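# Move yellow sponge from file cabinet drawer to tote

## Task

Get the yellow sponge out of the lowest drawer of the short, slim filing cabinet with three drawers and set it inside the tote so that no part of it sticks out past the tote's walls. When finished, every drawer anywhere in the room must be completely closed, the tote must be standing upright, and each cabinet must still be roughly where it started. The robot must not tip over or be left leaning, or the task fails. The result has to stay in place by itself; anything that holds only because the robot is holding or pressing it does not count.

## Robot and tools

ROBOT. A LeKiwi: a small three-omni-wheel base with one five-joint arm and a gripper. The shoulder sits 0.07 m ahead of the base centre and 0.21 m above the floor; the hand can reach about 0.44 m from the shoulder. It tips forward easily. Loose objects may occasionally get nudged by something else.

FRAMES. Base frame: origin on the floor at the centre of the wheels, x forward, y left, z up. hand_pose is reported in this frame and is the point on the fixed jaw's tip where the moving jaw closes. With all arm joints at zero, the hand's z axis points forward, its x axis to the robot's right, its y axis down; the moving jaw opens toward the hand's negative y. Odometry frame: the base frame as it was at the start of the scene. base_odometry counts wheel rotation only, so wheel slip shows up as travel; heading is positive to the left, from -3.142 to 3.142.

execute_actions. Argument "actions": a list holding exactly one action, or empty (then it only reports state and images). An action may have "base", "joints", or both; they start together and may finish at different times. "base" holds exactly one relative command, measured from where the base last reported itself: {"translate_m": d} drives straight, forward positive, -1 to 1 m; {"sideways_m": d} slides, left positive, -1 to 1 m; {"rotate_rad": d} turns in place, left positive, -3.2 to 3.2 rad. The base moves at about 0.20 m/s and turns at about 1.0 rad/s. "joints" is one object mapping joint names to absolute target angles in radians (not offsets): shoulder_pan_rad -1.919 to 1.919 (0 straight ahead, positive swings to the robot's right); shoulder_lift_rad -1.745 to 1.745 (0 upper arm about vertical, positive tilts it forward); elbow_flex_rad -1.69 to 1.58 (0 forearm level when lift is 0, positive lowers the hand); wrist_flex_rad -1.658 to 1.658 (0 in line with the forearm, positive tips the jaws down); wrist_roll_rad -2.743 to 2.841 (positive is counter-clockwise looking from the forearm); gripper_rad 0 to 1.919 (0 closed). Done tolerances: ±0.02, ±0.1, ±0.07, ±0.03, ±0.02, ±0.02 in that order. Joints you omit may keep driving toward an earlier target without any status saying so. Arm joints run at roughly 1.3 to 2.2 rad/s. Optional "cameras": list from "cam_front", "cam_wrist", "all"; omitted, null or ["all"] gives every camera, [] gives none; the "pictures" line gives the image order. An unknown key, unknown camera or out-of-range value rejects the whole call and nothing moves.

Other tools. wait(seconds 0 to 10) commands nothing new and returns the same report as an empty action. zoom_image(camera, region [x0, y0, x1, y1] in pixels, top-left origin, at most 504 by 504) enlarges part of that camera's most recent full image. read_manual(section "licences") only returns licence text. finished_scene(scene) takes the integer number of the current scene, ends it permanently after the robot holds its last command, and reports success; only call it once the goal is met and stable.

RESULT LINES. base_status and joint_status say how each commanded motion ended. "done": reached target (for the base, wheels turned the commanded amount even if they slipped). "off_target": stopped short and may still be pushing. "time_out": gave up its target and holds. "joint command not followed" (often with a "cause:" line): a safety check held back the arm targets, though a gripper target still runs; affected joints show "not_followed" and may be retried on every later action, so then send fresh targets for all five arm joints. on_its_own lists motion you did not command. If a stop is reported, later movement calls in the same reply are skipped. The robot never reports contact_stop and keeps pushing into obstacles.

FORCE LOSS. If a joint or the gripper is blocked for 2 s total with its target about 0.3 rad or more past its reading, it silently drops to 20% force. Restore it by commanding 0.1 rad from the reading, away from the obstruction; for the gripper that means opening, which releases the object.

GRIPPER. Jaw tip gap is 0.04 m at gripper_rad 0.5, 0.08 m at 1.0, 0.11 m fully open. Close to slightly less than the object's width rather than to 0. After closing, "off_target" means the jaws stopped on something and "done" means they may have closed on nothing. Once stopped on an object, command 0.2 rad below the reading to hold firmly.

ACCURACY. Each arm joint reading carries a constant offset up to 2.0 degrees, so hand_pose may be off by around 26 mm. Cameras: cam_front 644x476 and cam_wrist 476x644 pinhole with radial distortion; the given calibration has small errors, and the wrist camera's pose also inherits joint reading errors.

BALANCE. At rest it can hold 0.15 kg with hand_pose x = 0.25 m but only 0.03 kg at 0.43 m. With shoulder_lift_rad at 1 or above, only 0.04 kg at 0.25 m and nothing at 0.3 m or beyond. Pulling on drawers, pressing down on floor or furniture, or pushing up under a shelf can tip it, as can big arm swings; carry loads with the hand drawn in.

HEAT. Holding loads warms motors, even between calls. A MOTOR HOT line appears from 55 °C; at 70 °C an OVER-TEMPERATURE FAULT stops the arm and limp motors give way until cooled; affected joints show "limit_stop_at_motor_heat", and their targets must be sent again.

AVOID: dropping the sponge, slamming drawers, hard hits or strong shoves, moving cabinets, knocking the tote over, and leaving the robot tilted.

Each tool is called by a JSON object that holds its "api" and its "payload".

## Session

{"api": "execute_actions", "payload": {"actions": []}}

Scene clock: 0.00 s.
base_odometry: x=+0.000 y=+0.000 heading=+0.000 (m, m, rad; odometry frame)
base_status: not commanded
joint_positions: shoulder_pan_rad=+0.140 shoulder_lift_rad=-1.497 elbow_flex_rad=-0.285 wrist_flex_rad=+1.395 wrist_roll_rad=-1.495 gripper_rad=+1.920
joint_status: not commanded
hand_pose: x=+0.1035 y=+0.0026 z=+0.4361 quat_wxyz=(+0.827, +0.031, +0.557, -0.069) (m; base frame)
pictures: cam_front, cam_wrist
camera_calibration (this result's frames):
cam_wrist: T_world_to_cam=[[-0.0973951, -0.994644, 0.0346139, 0.000697914], [-0.185804, -0.0159959, -0.982457, 0.47108], [0.977748, -0.102118, -0.183251, 0.052067], [0, 0, 0, 1]] pos_world=[0.0366883, 0.0135465, 0.472333]
Images, in order (width x height): cam_front 644x476, cam_wrist 476x644.

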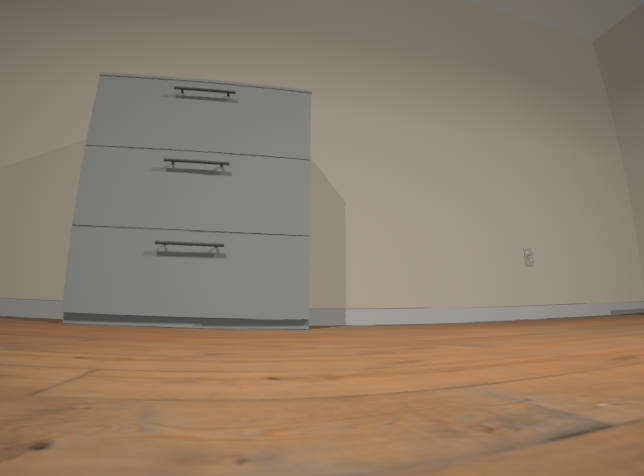

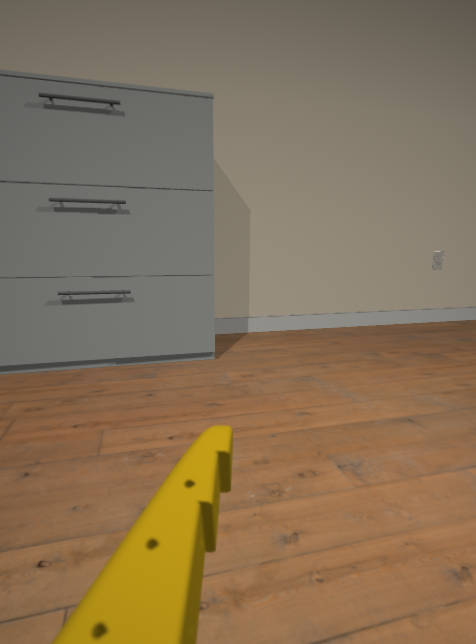

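{"api": "execute_actions", "payload": {"actions": [{"base":{"rotate_rad":1.65},"joints":{"shoulder_pan_rad":-0.9}}]}}

{"api": "execute_actions", "payload": {"actions": [{"base":{"rotate_rad":1.6},"joints":{"shoulder_pan_rad":-1.5}}]}}

Scene clock: 4.57 s.
base_odometry: x=+0.000 y=+0.000 heading=+1.646 (m, m, rad; odometry frame)
base_status: done
joint_positions: shoulder_pan_rad=-0.895 shoulder_lift_rad=-1.497 elbow_flex_rad=-0.285 wrist_flex_rad=+1.395 wrist_roll_rad=-1.495 gripper_rad=+1.920
joint_status: all done
hand_pose: x=+0.0834 y=+0.0328 z=+0.4361 quat_wxyz=(+0.753, -0.249, +0.500, +0.349) (m; base frame)
pictures: cam_front, cam_wrist
camera_calibration (this result's frames):
cam_wrist: T_world_to_cam=[[0.805792, -0.591186, 0.0346139, -0.0598156], [-0.0810302, -0.167968, -0.982457, 0.464061], [0.586628, 0.788851, -0.183251, 0.078272], [0, 0, 0, 1]] pos_world=[0.0398853, -0.0191599, 0.472333]
Images, in order (width x height): cam_front 644x476, cam_wrist 476x644.

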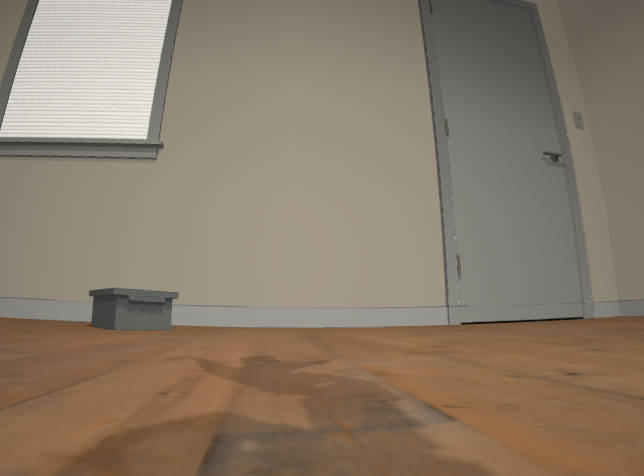

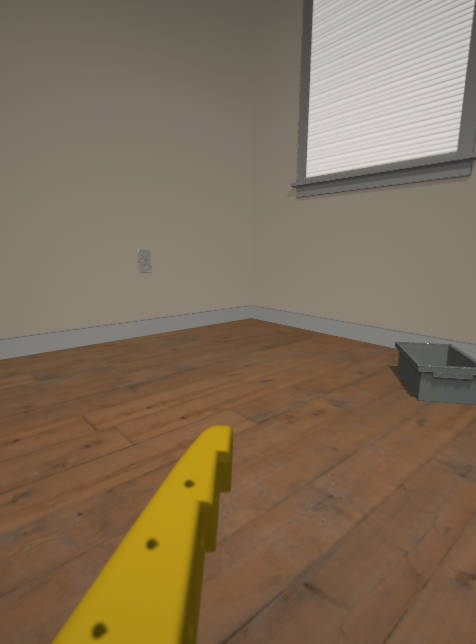

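Scene clock: 7.13 s.
base_odometry: x=+0.000 y=+0.000 heading=-3.041 (m, m, rad; odometry frame)
base_status: done
joint_positions: shoulder_pan_rad=-1.494 shoulder_lift_rad=-1.497 elbow_flex_rad=-0.285 wrist_flex_rad=+1.395 wrist_roll_rad=-1.495 gripper_rad=+1.920
joint_status: all done
hand_pose: x=+0.0621 y=+0.0363 z=+0.4361 quat_wxyz=(+0.616, -0.385, +0.404, +0.555) (m; base frame)
pictures: cam_front, cam_wrist
camera_calibration (this result's frames):
cam_wrist: T_world_to_cam=[[0.998799, -0.0346874, 0.0346139, -0.0727471], [0.0276424, -0.184431, -0.982457, 0.45678], [0.0404628, 0.982233, -0.183251, 0.114865], [0, 0, 0, 1]] pos_world=[0.0553854, -0.0311032, 0.472333]
Images, in order (width x height): cam_front 644x476, cam_wrist 476x644.

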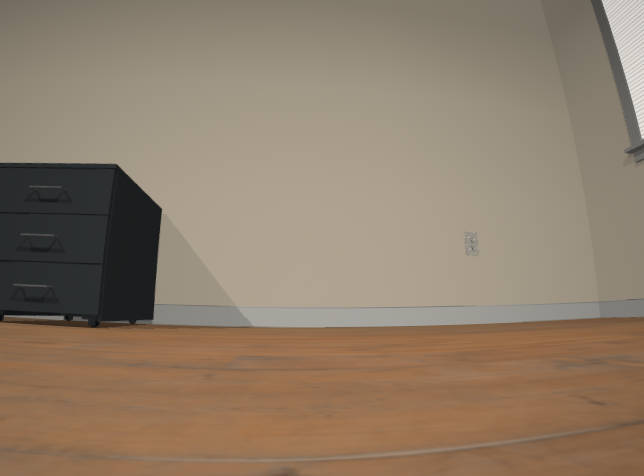

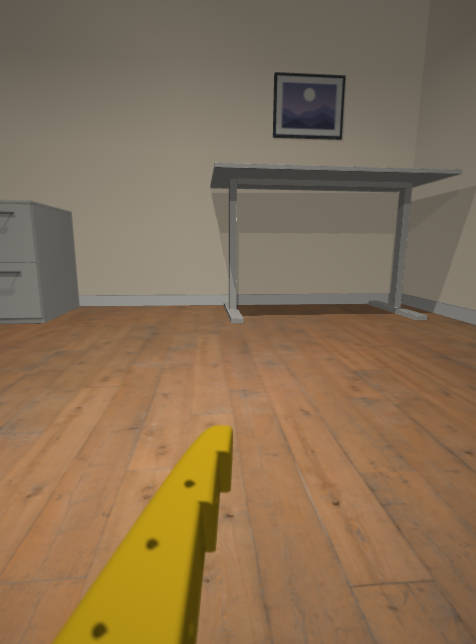

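{"api": "execute_actions", "payload": {"actions": [{"base":{"sideways_m":0.75},"joints":{"shoulder_pan_rad":0.03,"wrist_roll_rad":0,"gripper_rad":0.7}}], "cameras": ["cam_front"]}}

{"api": "execute_actions", "payload": {"actions": [{"base":{"translate_m":0.4},"joints":{"shoulder_lift_rad":-1.2,"elbow_flex_rad":1.45,"wrist_flex_rad":-1.1}}], "cameras": ["cam_front"]}}

Scene clock: 18.03 s.
base_odometry: x=+0.074 y=-0.746 heading=-3.043 (m, m, rad; odometry frame)
base_status: done
joint_positions: shoulder_pan_rad=+0.023 shoulder_lift_rad=-1.497 elbow_flex_rad=-0.285 wrist_flex_rad=+1.395 wrist_roll_rad=-0.010 gripper_rad=+0.713
joint_status: all done
hand_pose: x=+0.1056 y=-0.0008 z=+0.4292 quat_wxyz=(+0.597, -0.378, +0.411, -0.576) (m; base frame)
pictures: cam_front
Images, in order (width x height): cam_front 644x476.

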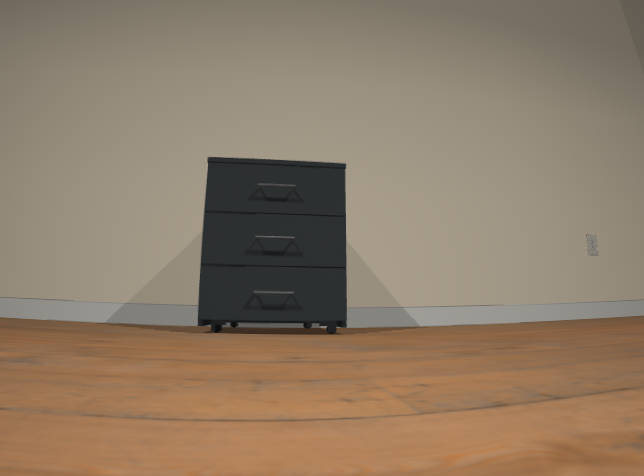

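Scene clock: 21.00 s.
base_odometry: x=-0.324 y=-0.785 heading=-3.043 (m, m, rad; odometry frame)
base_status: done
joint_positions: shoulder_pan_rad=+0.025 shoulder_lift_rad=-1.202 elbow_flex_rad=+1.455 wrist_flex_rad=-1.087 wrist_roll_rad=-0.010 gripper_rad=+0.713
joint_status: all done
hand_pose: x=+0.2480 y=-0.0045 z=+0.3605 quat_wxyz=(+0.671, -0.244, +0.265, -0.648) (m; base frame)
pictures: cam_front
Images, in order (width x height): cam_front 644x476.

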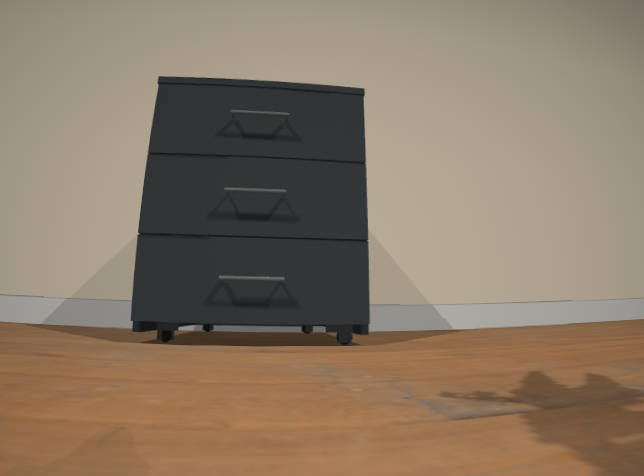

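{"api": "execute_actions", "payload": {"actions": [{"base":{"rotate_rad":0.125}}], "cameras": []}}

{"api": "execute_actions", "payload": {"actions": [{"base":{"translate_m":0.36},"joints":{"shoulder_lift_rad":0.1}}]}}

Scene clock: 26.23 s.
base_odometry: x=-0.323 y=-0.785 heading=-2.922 (m, m, rad; odometry frame)
base_status: done
joint_positions: shoulder_pan_rad=+0.025 shoulder_lift_rad=-1.202 elbow_flex_rad=+1.455 wrist_flex_rad=-1.088 wrist_roll_rad=-0.010 gripper_rad=+0.713
joint_status: not commanded
hand_pose: x=+0.2479 y=-0.0045 z=+0.3607 quat_wxyz=(+0.671, -0.243, +0.264, -0.649) (m; base frame)
pictures: none
No camera images: the call's "cameras" was empty. Leave "cameras" out to get every camera's image.

Scene clock: 29.00 s.
base_odometry: x=-0.674 y=-0.864 heading=-2.922 (m, m, rad; odometry frame)
base_status: done
joint_positions: shoulder_pan_rad=+0.025 shoulder_lift_rad=+0.100 elbow_flex_rad=+1.455 wrist_flex_rad=-1.088 wrist_roll_rad=-0.010 gripper_rad=+0.713
joint_status: all done
hand_pose: x=+0.2836 y=-0.0053 z=+0.1040 quat_wxyz=(+0.377, -0.576, +0.627, -0.365) (m; base frame)
pictures: cam_front, cam_wrist
camera_calibration (this result's frames):
cam_wrist: T_world_to_cam=[[0.49291, -0.0819279, 0.866215, -0.227261], [-0.515562, -0.82946, 0.214923, 0.142805], [0.700882, -0.552525, -0.451088, -0.0816839], [0, 0, 0, 1]] pos_world=[0.242895, 0.0546999, 0.129318]
Images, in order (width x height): cam_front 644x476, cam_wrist 476x644.

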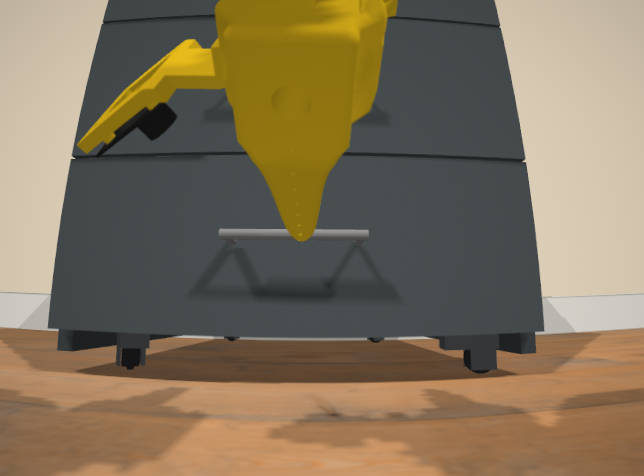

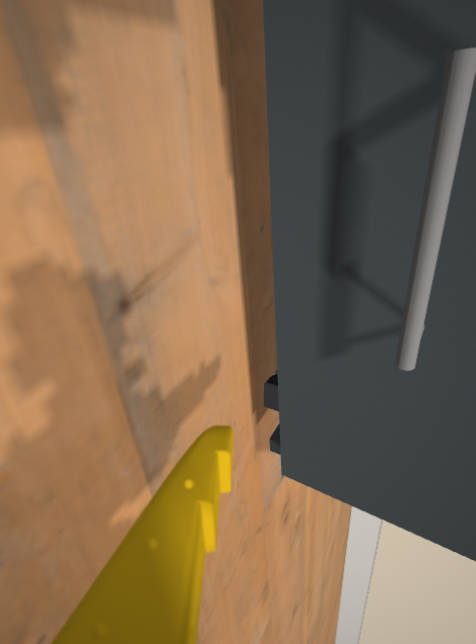

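{"api": "execute_actions", "payload": {"actions": [{"base":{"translate_m":0.09},"joints":{"gripper_rad":0.55,"wrist_flex_rad":-1.12}}]}}

Scene clock: 34.17 s.
base_odometry: x=-0.762 y=-0.883 heading=-2.922 (m, m, rad; odometry frame)
base_status: done
joint_positions: shoulder_pan_rad=+0.025 shoulder_lift_rad=+0.100 elbow_flex_rad=+1.455 wrist_flex_rad=-1.105 wrist_roll_rad=-0.010 gripper_rad=+0.563
joint_status: all done
hand_pose: x=+0.2849 y=-0.0054 z=+0.1064 quat_wxyz=(+0.382, -0.573, +0.623, -0.370) (m; base frame)
pictures: cam_front, cam_wrist
camera_calibration (this result's frames):
cam_wrist: T_world_to_cam=[[0.478228, -0.0815618, 0.87444, -0.226657], [-0.519116, -0.829372, 0.206545, 0.144852], [0.70839, -0.552712, -0.438969, -0.0849854], [0, 0, 0, 1]] pos_world=[0.243792, 0.0546776, 0.130973]
Images, in order (width x height): cam_front 644x476, cam_wrist 476x644.

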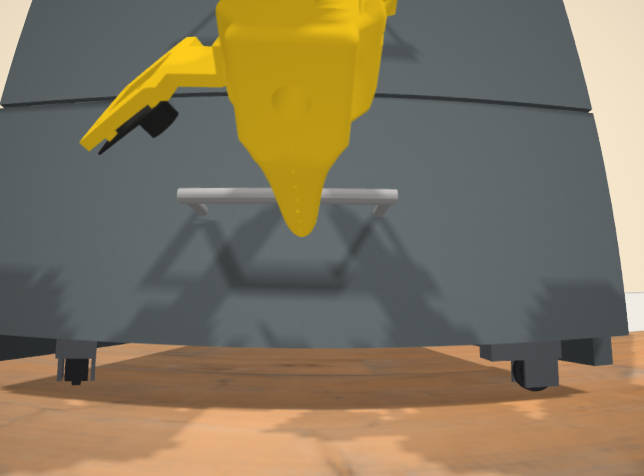

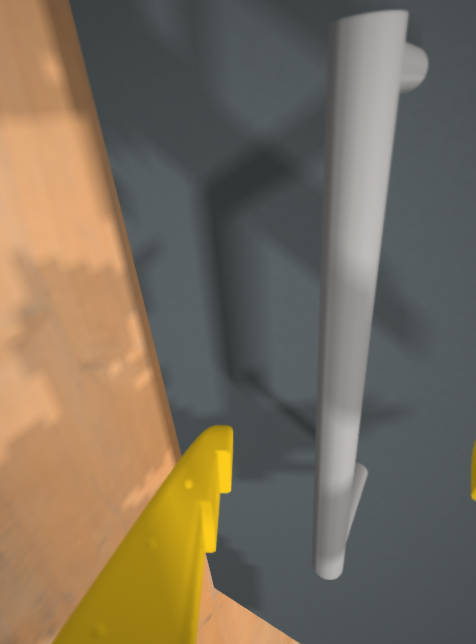

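{"api": "execute_actions", "payload": {"actions": [{"base":{"translate_m":0.015},"joints":{"wrist_flex_rad":-1.16}}], "cameras": []}}

{"api": "execute_actions", "payload": {"actions": [{"joints":{"gripper_rad":0.0}}], "cameras": ["cam_wrist"]}}

{"api": "execute_actions", "payload": {"actions": [{"base":{"translate_m":-0.27}}]}}

Scene clock: 37.93 s.
base_odometry: x=-0.775 y=-0.886 heading=-2.921 (m, m, rad; odometry frame)
base_status: done
joint_positions: shoulder_pan_rad=+0.025 shoulder_lift_rad=+0.102 elbow_flex_rad=+1.464 wrist_flex_rad=-1.151 wrist_roll_rad=-0.010 gripper_rad=+0.562
joint_status: all done
hand_pose: x=+0.2863 y=-0.0054 z=+0.1113 quat_wxyz=(+0.393, -0.567, +0.616, -0.380) (m; base frame)
pictures: none
No camera images: the call's "cameras" was empty. Leave "cameras" out to get every camera's image.

Scene clock: 38.87 s.
base_odometry: x=-0.776 y=-0.886 heading=-2.922 (m, m, rad; odometry frame)
base_status: not commanded
joint_positions: shoulder_pan_rad=+0.025 shoulder_lift_rad=+0.102 elbow_flex_rad=+1.449 wrist_flex_rad=-1.161 wrist_roll_rad=-0.010 gripper_rad=+0.023
joint_status: gripper_rad off_target (ended at +0.023, target +0.000)
hand_pose: x=+0.2900 y=-0.0055 z=+0.1150 quat_wxyz=(+0.400, -0.562, +0.611, -0.387) (m; base frame)
pictures: cam_wrist
camera_calibration (this result's frames):
cam_wrist: T_world_to_cam=[[0.425103, -0.0802371, 0.901581, -0.224303], [-0.530571, -0.829086, 0.176383, 0.152435], [0.733336, -0.553334, -0.395019, -0.0972288], [0, 0, 0, 1]] pos_world=[0.247531, 0.0545843, 0.136933]
Images, in order (width x height): cam_wrist 476x644.

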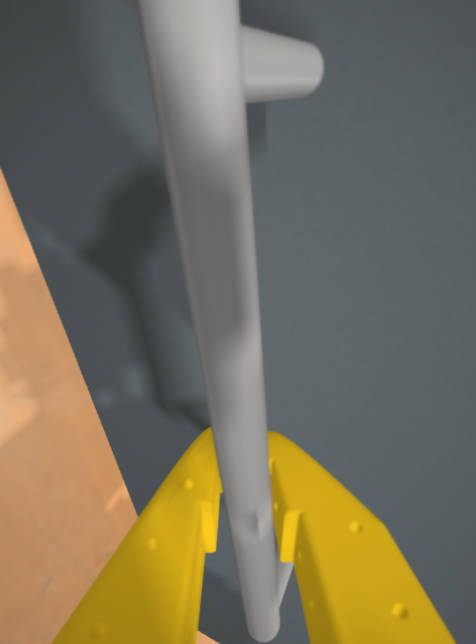

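Scene clock: 41.20 s.
base_odometry: x=-0.513 y=-0.827 heading=-2.922 (m, m, rad; odometry frame)
base_status: done
joint_positions: shoulder_pan_rad=+0.026 shoulder_lift_rad=+0.102 elbow_flex_rad=+1.446 wrist_flex_rad=-1.162 wrist_roll_rad=-0.008 gripper_rad=+0.013
joint_status: not commanded
hand_pose: x=+0.2908 y=-0.0059 z=+0.1157 quat_wxyz=(+0.401, -0.561, +0.610, -0.389) (m; base frame)
pictures: cam_front, cam_wrist
camera_calibration (this result's frames):
cam_wrist: T_world_to_cam=[[0.420908, -0.0792525, 0.903635, -0.224276], [-0.532164, -0.828309, 0.175233, 0.152984], [0.734601, -0.554639, -0.390817, -0.098548], [0, 0, 0, 1]] pos_world=[0.248205, 0.054285, 0.137341]
Images, in order (width x height): cam_front 644x476, cam_wrist 476x644.

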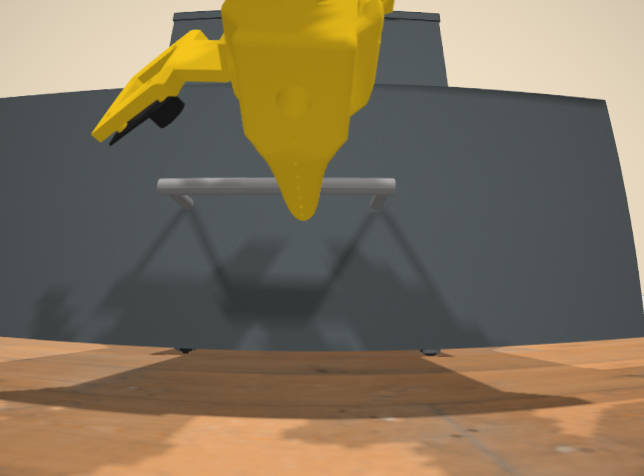

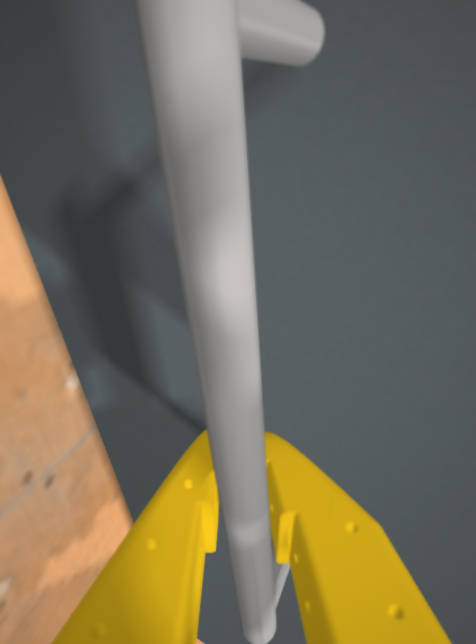

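{"api": "execute_actions", "payload": {"actions": [{"joints":{"gripper_rad":0.6,"wrist_flex_rad":-1.12}}], "cameras": []}}

{"api": "execute_actions", "payload": {"actions": [{"base":{"translate_m":-0.06}}], "cameras": []}}

{"api": "execute_actions", "payload": {"actions": [{"joints":{"shoulder_lift_rad":-0.8}}], "cameras": []}}

{"api": "execute_actions", "payload": {"actions": [{"base":{"translate_m":0.1},"joints":{"shoulder_lift_rad":-0.7,"elbow_flex_rad":-0.3,"wrist_flex_rad":1.5,"wrist_roll_rad":-1.52,"gripper_rad":1.15}}]}}

Scene clock: 47.10 s.
base_odometry: x=-0.513 y=-0.827 heading=-2.922 (m, m, rad; odometry frame)
base_status: not commanded
joint_positions: shoulder_pan_rad=+0.026 shoulder_lift_rad=+0.109 elbow_flex_rad=+1.456 wrist_flex_rad=-1.116 wrist_roll_rad=-0.008 gripper_rad=+0.581
joint_status: all done
hand_pose: x=+0.2845 y=-0.0057 z=+0.1060 quat_wxyz=(+0.382, -0.573, +0.623, -0.370) (m; base frame)
pictures: none
No camera images: the call's "cameras" was empty. Leave "cameras" out to get every camera's image.

Scene clock: 48.30 s.
base_odometry: x=-0.455 y=-0.814 heading=-2.922 (m, m, rad; odometry frame)
base_status: done
joint_positions: shoulder_pan_rad=+0.026 shoulder_lift_rad=+0.109 elbow_flex_rad=+1.456 wrist_flex_rad=-1.116 wrist_roll_rad=-0.008 gripper_rad=+0.587
joint_status: not commanded
hand_pose: x=+0.2845 y=-0.0057 z=+0.1060 quat_wxyz=(+0.382, -0.573, +0.623, -0.370) (m; base frame)
pictures: none
No camera images: the call's "cameras" was empty. Leave "cameras" out to get every camera's image.

Scene clock: 49.47 s.
base_odometry: x=-0.455 y=-0.814 heading=-2.922 (m, m, rad; odometry frame)
base_status: not commanded
joint_positions: shoulder_pan_rad=+0.026 shoulder_lift_rad=-0.777 elbow_flex_rad=+1.456 wrist_flex_rad=-1.116 wrist_roll_rad=-0.008 gripper_rad=+0.587
joint_status: all done
hand_pose: x=+0.2954 y=-0.0060 z=+0.2889 quat_wxyz=(+0.606, -0.364, +0.395, -0.587) (m; base frame)
pictures: none
No camera images: the call's "cameras" was empty. Leave "cameras" out to get every camera's image.

Scene clock: 51.80 s.
base_odometry: x=-0.552 y=-0.836 heading=-2.922 (m, m, rad; odometry frame)
base_status: done
joint_positions: shoulder_pan_rad=+0.026 shoulder_lift_rad=-0.699 elbow_flex_rad=-0.269 wrist_flex_rad=+1.498 wrist_roll_rad=-1.510 gripper_rad=+1.137
joint_status: all done
hand_pose: x=+0.2571 y=+0.0027 z=+0.3458 quat_wxyz=(+0.497, +0.006, +0.867, -0.010) (m; base frame)
pictures: cam_front, cam_wrist
camera_calibration (this result's frames):
cam_wrist: T_world_to_cam=[[0.0190597, -0.999488, -0.0257066, 0.00975913], [-0.890574, -0.00528523, -0.454808, 0.409635], [0.454439, 0.0315622, -0.890218, 0.264056], [0, 0, 0, 1]] pos_world=[0.244627, 0.00358494, 0.421624]
Images, in order (width x height): cam_front 644x476, cam_wrist 476x644.

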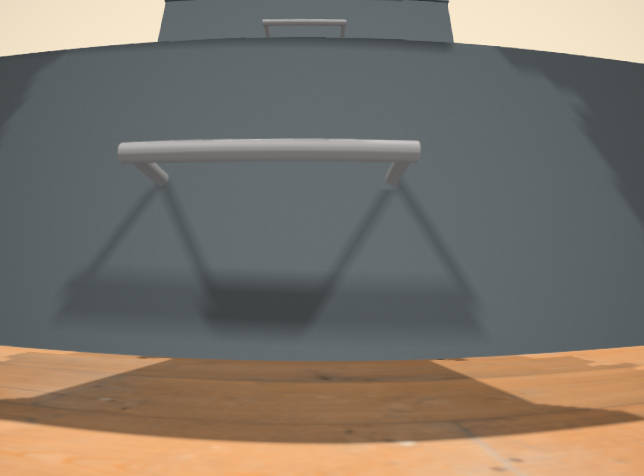

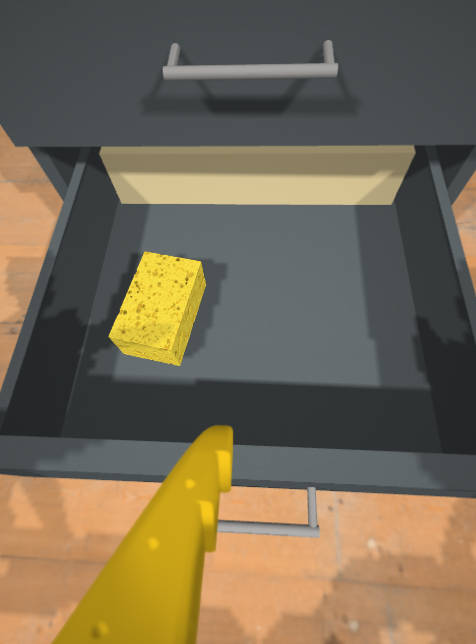

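{"api": "execute_actions", "payload": {"actions": [{"base":{"sideways_m":0.125},"joints":{"shoulder_lift_rad":0.1,"elbow_flex_rad":-0.6,"wrist_flex_rad":1.6,"wrist_roll_rad":-1.7}}], "cameras": []}}

{"api": "execute_actions", "payload": {"actions": [{"base":{"translate_m":0.09}}], "cameras": ["cam_wrist"]}}

{"api": "execute_actions", "payload": {"actions": [{"joints":{"shoulder_lift_rad":0.33,"elbow_flex_rad":-0.28,"wrist_flex_rad":1.32}}]}}

Scene clock: 57.23 s.
base_odometry: x=-0.525 y=-0.958 heading=-2.923 (m, m, rad; odometry frame)
base_status: done
joint_positions: shoulder_pan_rad=+0.026 shoulder_lift_rad=+0.112 elbow_flex_rad=-0.568 wrist_flex_rad=+1.599 wrist_roll_rad=-1.690 gripper_rad=+1.137
joint_status: all done
hand_pose: x=+0.3244 y=+0.0008 z=+0.2361 quat_wxyz=(+0.212, +0.095, +0.973, +0.015) (m; base frame)
pictures: none
No camera images: the call's "cameras" was empty. Leave "cameras" out to get every camera's image.

Scene clock: 58.63 s.
base_odometry: x=-0.612 y=-0.977 heading=-2.923 (m, m, rad; odometry frame)
base_status: done
joint_positions: shoulder_pan_rad=+0.026 shoulder_lift_rad=+0.112 elbow_flex_rad=-0.568 wrist_flex_rad=+1.599 wrist_roll_rad=-1.690 gripper_rad=+1.137
joint_status: not commanded
hand_pose: x=+0.3244 y=+0.0008 z=+0.2361 quat_wxyz=(+0.212, +0.095, +0.973, +0.015) (m; base frame)
pictures: cam_wrist
camera_calibration (this result's frames):
cam_wrist: T_world_to_cam=[[-0.165778, -0.978691, -0.12117, 0.0862818], [-0.97844, 0.147886, 0.14417, 0.306612], [-0.123178, 0.142457, -0.982106, 0.344795], [0, 0, 0, 1]] pos_world=[0.356777, -0.0100191, 0.304876]
Images, in order (width x height): cam_wrist 476x644.

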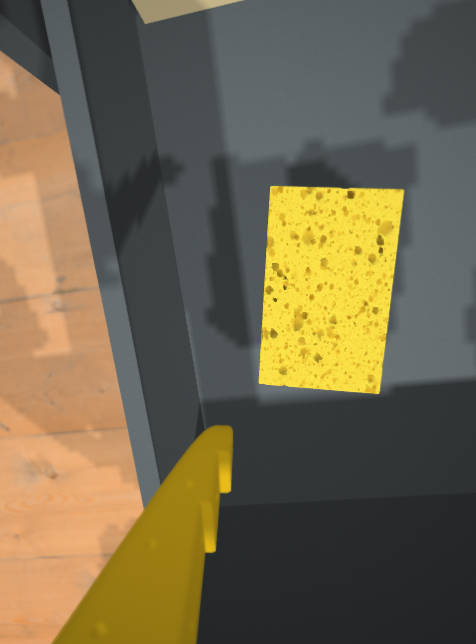

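Scene clock: 59.53 s.
base_odometry: x=-0.612 y=-0.977 heading=-2.923 (m, m, rad; odometry frame)
base_status: not commanded
joint_positions: shoulder_pan_rad=+0.026 shoulder_lift_rad=+0.347 elbow_flex_rad=-0.277 wrist_flex_rad=+1.328 wrist_roll_rad=-1.690 gripper_rad=+1.137
joint_status: all done
hand_pose: x=+0.3258 y=+0.0008 z=+0.1430 quat_wxyz=(+0.086, +0.096, +0.992, +0.006) (m; base frame)
pictures: cam_front, cam_wrist
camera_calibration (this result's frames):
cam_wrist: T_world_to_cam=[[-0.191783, -0.978002, -0.0820414, 0.0780801], [-0.910482, 0.146087, 0.386887, 0.264572], [-0.366392, 0.148895, -0.91847, 0.323713], [0, 0, 0, 1]] pos_world=[0.374468, -0.0104874, 0.201367]
Images, in order (width x height): cam_front 644x476, cam_wrist 476x644.

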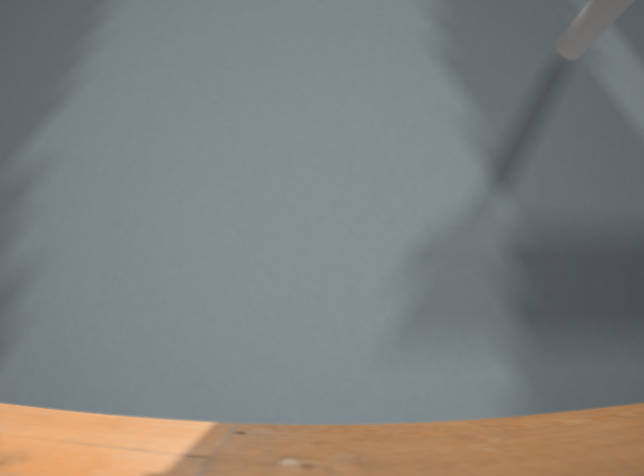

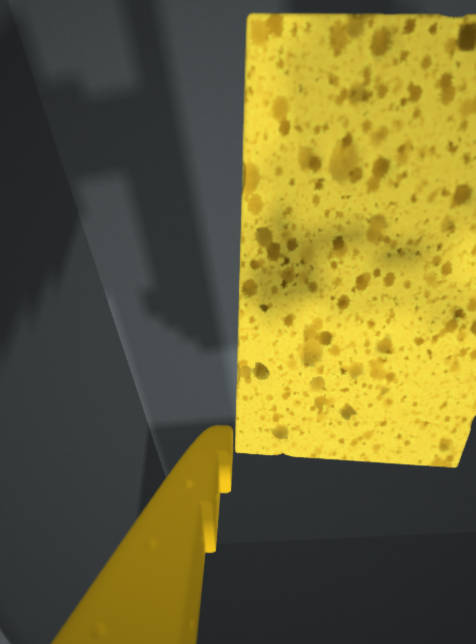

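Tight; advance a little first for clearance.

{"api": "execute_actions", "payload": {"actions": [{"base":{"translate_m":0.015},"joints":{"shoulder_pan_rad":0.005,"wrist_roll_rad":-1.74}}], "cameras": []}}

{"api": "execute_actions", "payload": {"actions": [{"joints":{"shoulder_lift_rad":0.53,"elbow_flex_rad":-0.14,"wrist_flex_rad":0.94}}], "cameras": ["cam_wrist"]}}

{"api": "execute_actions", "payload": {"actions": [{"joints":{"gripper_rad":0.66,"shoulder_pan_rad":0.03}}], "cameras": ["cam_wrist"]}}

{"api": "execute_actions", "payload": {"actions": [{"joints":{"shoulder_lift_rad":0.3,"elbow_flex_rad":-0.35,"wrist_flex_rad":1.35}}], "cameras": ["cam_wrist"]}}

Scene clock: 65.40 s.
base_odometry: x=-0.626 y=-0.980 heading=-2.923 (m, m, rad; odometry frame)
base_status: done
joint_positions: shoulder_pan_rad=+0.011 shoulder_lift_rad=+0.347 elbow_flex_rad=-0.277 wrist_flex_rad=+1.326 wrist_roll_rad=-1.730 gripper_rad=+1.137
joint_status: all done
hand_pose: x=+0.3263 y=+0.0047 z=+0.1431 quat_wxyz=(+0.087, +0.109, +0.990, +0.009) (m; base frame)
pictures: none
No camera images: the call's "cameras" was empty. Leave "cameras" out to get every camera's image.

Scene clock: 66.33 s.
base_odometry: x=-0.626 y=-0.980 heading=-2.923 (m, m, rad; odometry frame)
base_status: not commanded
joint_positions: shoulder_pan_rad=+0.011 shoulder_lift_rad=+0.547 elbow_flex_rad=-0.137 wrist_flex_rad=+0.949 wrist_roll_rad=-1.730 gripper_rad=+1.137
joint_status: all done
hand_pose: x=+0.3410 y=+0.0046 z=+0.0850 quat_wxyz=(+0.106, +0.108, +0.988, +0.010) (m; base frame)
pictures: cam_wrist
camera_calibration (this result's frames):
cam_wrist: T_world_to_cam=[[-0.211427, -0.972584, -0.0968409, 0.0878436], [-0.921545, 0.165352, 0.351303, 0.307049], [-0.325659, 0.163518, -0.93124, 0.262589], [0, 0, 0, 1]] pos_world=[0.387046, -0.00827377, 0.145173]
Images, in order (width x height): cam_wrist 476x644.

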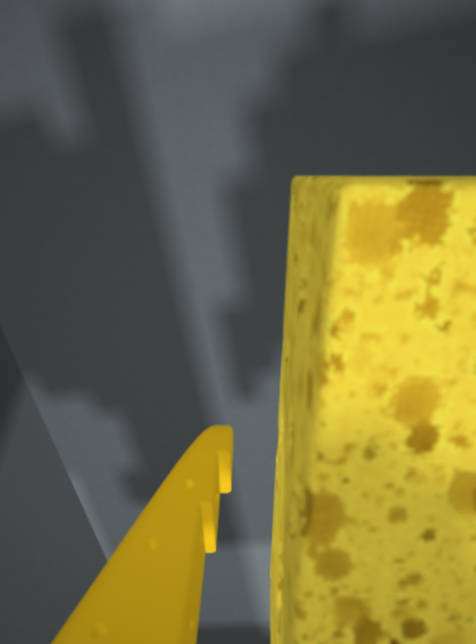

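Scene clock: 67.10 s.
base_odometry: x=-0.626 y=-0.980 heading=-2.923 (m, m, rad; odometry frame)
base_status: not commanded
joint_positions: shoulder_pan_rad=+0.030 shoulder_lift_rad=+0.542 elbow_flex_rad=-0.137 wrist_flex_rad=+0.949 wrist_roll_rad=-1.730 gripper_rad=+0.842
joint_status: gripper_rad off_target (ended at +0.842, target +0.660); the others done
hand_pose: x=+0.3416 y=-0.0005 z=+0.0861 quat_wxyz=(+0.108, +0.118, +0.987, +0.010) (m; base frame)
pictures: cam_wrist
camera_calibration (this result's frames):
cam_wrist: T_world_to_cam=[[-0.228846, -0.968541, -0.097763, 0.0891897], [-0.919951, 0.182334, 0.34705, 0.307879], [-0.318306, 0.169358, -0.932737, 0.262279], [0, 0, 0, 1]] pos_world=[0.387129, -0.0141719, 0.146507]
Images, in order (width x height): cam_wrist 476x644.

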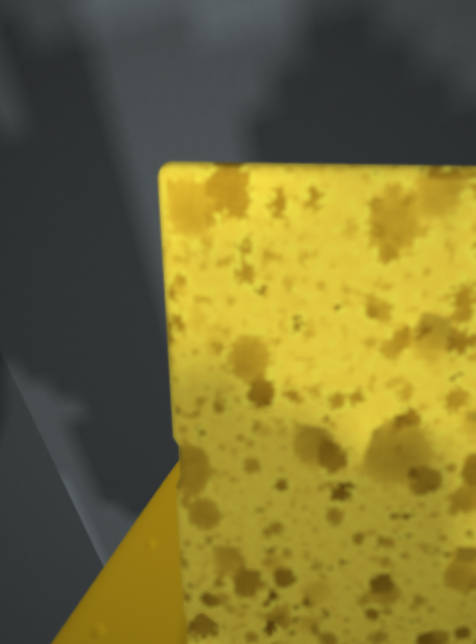

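Scene clock: 68.07 s.
base_odometry: x=-0.626 y=-0.980 heading=-2.923 (m, m, rad; odometry frame)
base_status: not commanded
joint_positions: shoulder_pan_rad=+0.030 shoulder_lift_rad=+0.356 elbow_flex_rad=-0.315 wrist_flex_rad=+1.346 wrist_roll_rad=-1.730 gripper_rad=+0.817
joint_status: all done
on_its_own: gripper_rad moved -0.026 toward your old target +0.660
hand_pose: x=+0.3287 y=-0.0001 z=+0.1467 quat_wxyz=(+0.091, +0.118, +0.989, +0.008) (m; base frame)
pictures: cam_wrist
camera_calibration (this result's frames):
cam_wrist: T_world_to_cam=[[-0.232029, -0.968447, -0.0909542, 0.0925796], [-0.90772, 0.181973, 0.37806, 0.26635], [-0.34958, 0.170282, -0.921302, 0.323231], [0, 0, 0, 1]] pos_world=[0.376248, -0.0138505, 0.205517]
Images, in order (width x height): cam_wrist 476x644.

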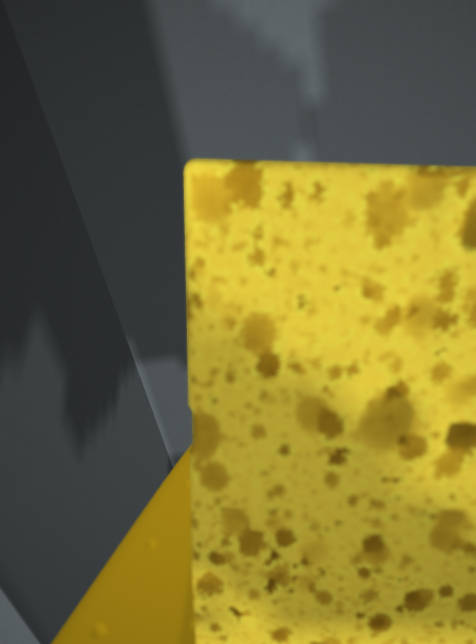

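{"api": "execute_actions", "payload": {"actions": [{"base":{"translate_m":-0.025},"joints":{"shoulder_lift_rad":0.05,"elbow_flex_rad":-0.75,"wrist_flex_rad":1.6}}], "cameras": []}}

{"api": "execute_actions", "payload": {"actions": [{"base":{"sideways_m":-0.11},"joints":{"shoulder_lift_rad":-1.2,"wrist_flex_rad":1.3}}], "cameras": []}}

{"api": "execute_actions", "payload": {"actions": [{"base":{"translate_m":0.2}}], "cameras": ["cam_front"]}}

{"api": "execute_actions", "payload": {"actions": [{"base":{"translate_m":0.095}}], "cameras": ["cam_front"]}}

{"api": "execute_actions", "payload": {"actions": [{"base":{"translate_m":-0.15}}]}}

Scene clock: 75.57 s.
base_odometry: x=-0.603 y=-0.975 heading=-2.924 (m, m, rad; odometry frame)
base_status: done
joint_positions: shoulder_pan_rad=+0.030 shoulder_lift_rad=+0.093 elbow_flex_rad=-0.716 wrist_flex_rad=+1.598 wrist_roll_rad=-1.730 gripper_rad=+0.817
joint_status: all done
hand_pose: x=+0.3336 y=-0.0003 z=+0.2693 quat_wxyz=(+0.293, +0.113, +0.949, +0.026) (m; base frame)
pictures: none
No camera images: the call's "cameras" was empty. Leave "cameras" out to get every camera's image.

Scene clock: 77.10 s.
base_odometry: x=-0.626 y=-0.868 heading=-2.922 (m, m, rad; odometry frame)
base_status: done
joint_positions: shoulder_pan_rad=+0.030 shoulder_lift_rad=-1.207 elbow_flex_rad=-0.745 wrist_flex_rad=+1.314 wrist_roll_rad=-1.731 gripper_rad=+0.816
joint_status: all done
hand_pose: x=+0.0755 y=+0.0073 z=+0.4952 quat_wxyz=(+0.890, +0.053, +0.447, +0.080) (m; base frame)
pictures: none
No camera images: the call's "cameras" was empty. Leave "cameras" out to get every camera's image.

Scene clock: 79.07 s.
base_odometry: x=-0.821 y=-0.912 heading=-2.922 (m, m, rad; odometry frame)
base_status: done
joint_positions: shoulder_pan_rad=+0.030 shoulder_lift_rad=-1.207 elbow_flex_rad=-0.745 wrist_flex_rad=+1.314 wrist_roll_rad=-1.731 gripper_rad=+0.816
joint_status: not commanded
hand_pose: x=+0.0755 y=+0.0073 z=+0.4952 quat_wxyz=(+0.890, +0.053, +0.447, +0.080) (m; base frame)
pictures: cam_front
Images, in order (width x height): cam_front 644x476.

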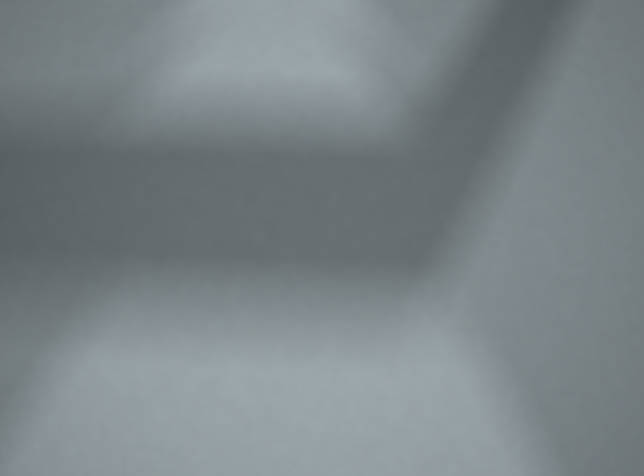

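Scene clock: 80.50 s.
base_odometry: x=-0.913 y=-0.932 heading=-2.922 (m, m, rad; odometry frame)
base_status: done
joint_positions: shoulder_pan_rad=+0.030 shoulder_lift_rad=-1.207 elbow_flex_rad=-0.745 wrist_flex_rad=+1.314 wrist_roll_rad=-1.731 gripper_rad=+0.816
joint_status: not commanded
hand_pose: x=+0.0755 y=+0.0073 z=+0.4952 quat_wxyz=(+0.890, +0.053, +0.447, +0.080) (m; base frame)
pictures: cam_front
Images, in order (width x height): cam_front 644x476.

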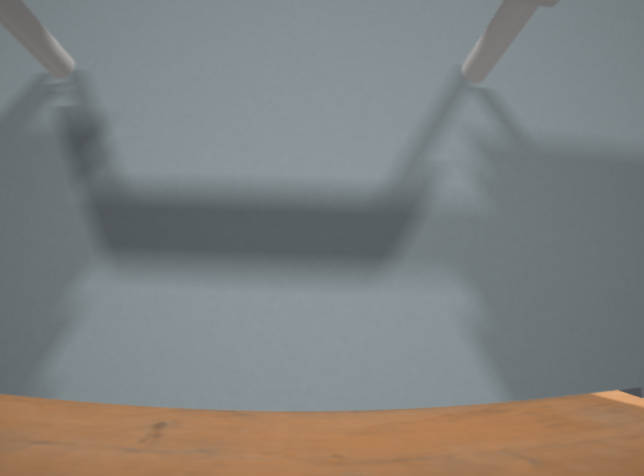

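Scene clock: 82.23 s.
base_odometry: x=-0.767 y=-0.900 heading=-2.922 (m, m, rad; odometry frame)
base_status: done
joint_positions: shoulder_pan_rad=+0.030 shoulder_lift_rad=-1.207 elbow_flex_rad=-0.745 wrist_flex_rad=+1.314 wrist_roll_rad=-1.731 gripper_rad=+0.816
joint_status: not commanded
hand_pose: x=+0.0755 y=+0.0073 z=+0.4952 quat_wxyz=(+0.890, +0.053, +0.447, +0.080) (m; base frame)
pictures: cam_front, cam_wrist
camera_calibration (this result's frames):
cam_wrist: T_world_to_cam=[[0.142961, -0.979191, -0.144036, 0.0707993], [0.0650193, 0.154508, -0.98585, 0.505513], [0.98759, 0.131573, 0.085755, -0.0449343], [0, 0, 0, 1]] pos_world=[0.00138703, -0.00286754, 0.512411]
Images, in order (width x height): cam_front 644x476, cam_wrist 476x644.

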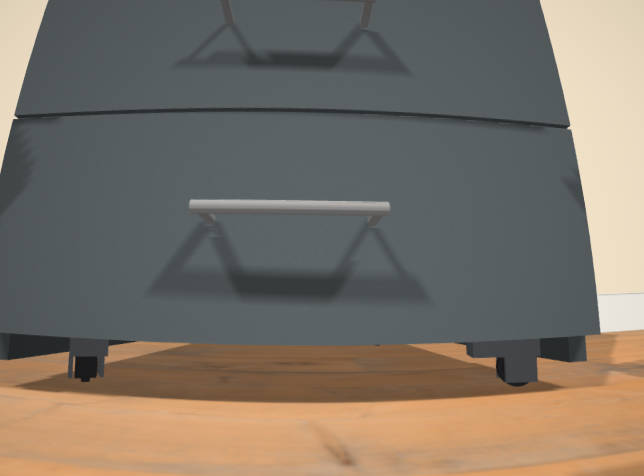

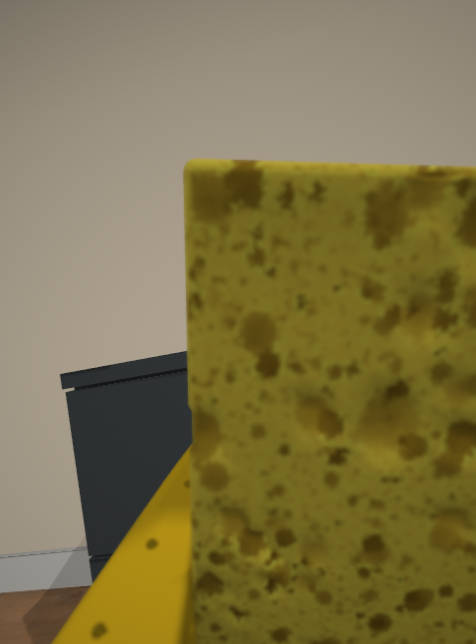

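{"api": "execute_actions", "payload": {"actions": [{"base":{"rotate_rad":-1.99}}], "cameras": []}}

{"api": "execute_actions", "payload": {"actions": [{"base":{"translate_m":1.0},"joints":{"shoulder_lift_rad":-0.6,"elbow_flex_rad":0.0,"wrist_flex_rad":1.6,"wrist_roll_rad":-1.52}}], "cameras": ["cam_front"]}}

{"api": "execute_actions", "payload": {"actions": [{"base":{"translate_m":0.6}}], "cameras": ["cam_front"]}}

Scene clock: 89.23 s.
base_odometry: x=-0.767 y=-0.900 heading=+1.376 (m, m, rad; odometry frame)
base_status: done
joint_positions: shoulder_pan_rad=+0.030 shoulder_lift_rad=-1.207 elbow_flex_rad=-0.745 wrist_flex_rad=+1.312 wrist_roll_rad=-1.731 gripper_rad=+0.816
joint_status: not commanded
hand_pose: x=+0.0754 y=+0.0074 z=+0.4954 quat_wxyz=(+0.890, +0.053, +0.446, +0.080) (m; base frame)
pictures: none
No camera images: the call's "cameras" was empty. Leave "cameras" out to get every camera's image.

Scene clock: 95.20 s.
base_odometry: x=-0.574 y=+0.081 heading=+1.376 (m, m, rad; odometry frame)
base_status: done
joint_positions: shoulder_pan_rad=+0.030 shoulder_lift_rad=-0.599 elbow_flex_rad=+0.002 wrist_flex_rad=+1.599 wrist_roll_rad=-1.530 gripper_rad=+0.816
joint_status: all done
hand_pose: x=+0.2521 y=+0.0023 z=+0.2625 quat_wxyz=(+0.281, +0.018, +0.960, -0.003) (m; base frame)
pictures: cam_front
Images, in order (width x height): cam_front 644x476.

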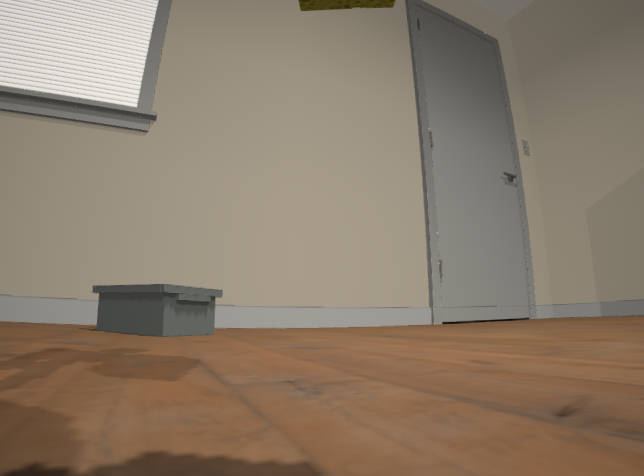

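Scene clock: 99.17 s.
base_odometry: x=-0.457 y=+0.669 heading=+1.375 (m, m, rad; odometry frame)
base_status: done
joint_positions: shoulder_pan_rad=+0.030 shoulder_lift_rad=-0.599 elbow_flex_rad=+0.002 wrist_flex_rad=+1.599 wrist_roll_rad=-1.530 gripper_rad=+0.816
joint_status: not commanded
hand_pose: x=+0.2521 y=+0.0023 z=+0.2625 quat_wxyz=(+0.281, +0.018, +0.960, -0.003) (m; base frame)
pictures: cam_front
Images, in order (width x height): cam_front 644x476.

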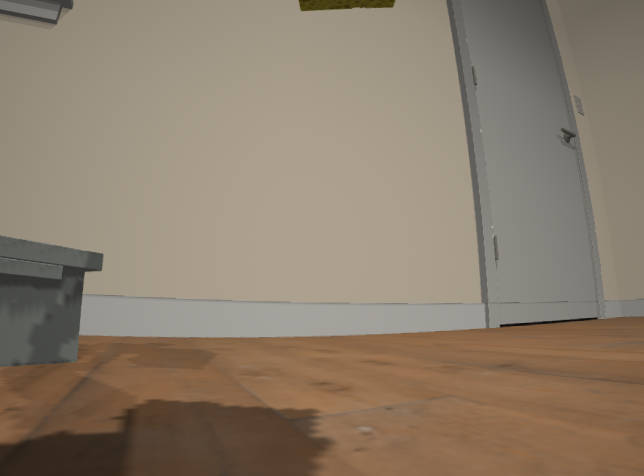

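{"api": "execute_actions", "payload": {"actions": [{"base":{"translate_m":0.19}}], "cameras": []}}

{"api": "execute_actions", "payload": {"actions": [{"base":{"rotate_rad":0.97}}], "cameras": ["cam_front"]}}

Scene clock: 113.23 s.
base_odometry: x=-0.420 y=+0.855 heading=+1.375 (m, m, rad; odometry frame)
base_status: done
joint_positions: shoulder_pan_rad=+0.030 shoulder_lift_rad=-0.599 elbow_flex_rad=+0.002 wrist_flex_rad=+1.599 wrist_roll_rad=-1.530 gripper_rad=+0.816
joint_status: not commanded
hand_pose: x=+0.2521 y=+0.0023 z=+0.2625 quat_wxyz=(+0.281, +0.018, +0.960, -0.003) (m; base frame)
pictures: none
No camera images: the call's "cameras" was empty. Leave "cameras" out to get every camera's image.

Scene clock: 115.17 s.
base_odometry: x=-0.420 y=+0.855 heading=+2.341 (m, m, rad; odometry frame)
base_status: done
joint_positions: shoulder_pan_rad=+0.030 shoulder_lift_rad=-0.599 elbow_flex_rad=+0.002 wrist_flex_rad=+1.599 wrist_roll_rad=-1.530 gripper_rad=+0.816
joint_status: not commanded
hand_pose: x=+0.2521 y=+0.0023 z=+0.2625 quat_wxyz=(+0.281, +0.018, +0.960, -0.003) (m; base frame)
pictures: cam_front
Images, in order (width x height): cam_front 644x476.

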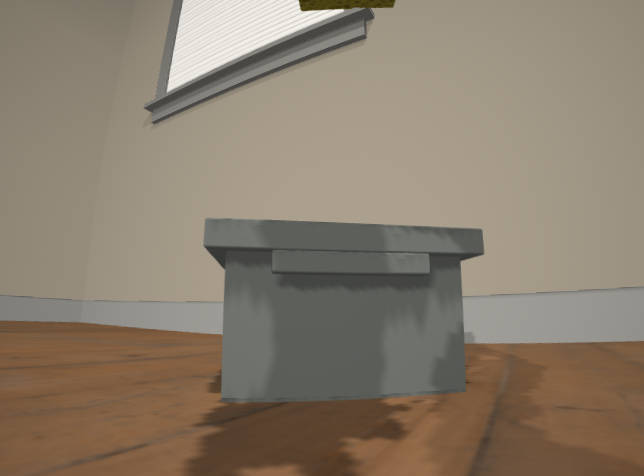

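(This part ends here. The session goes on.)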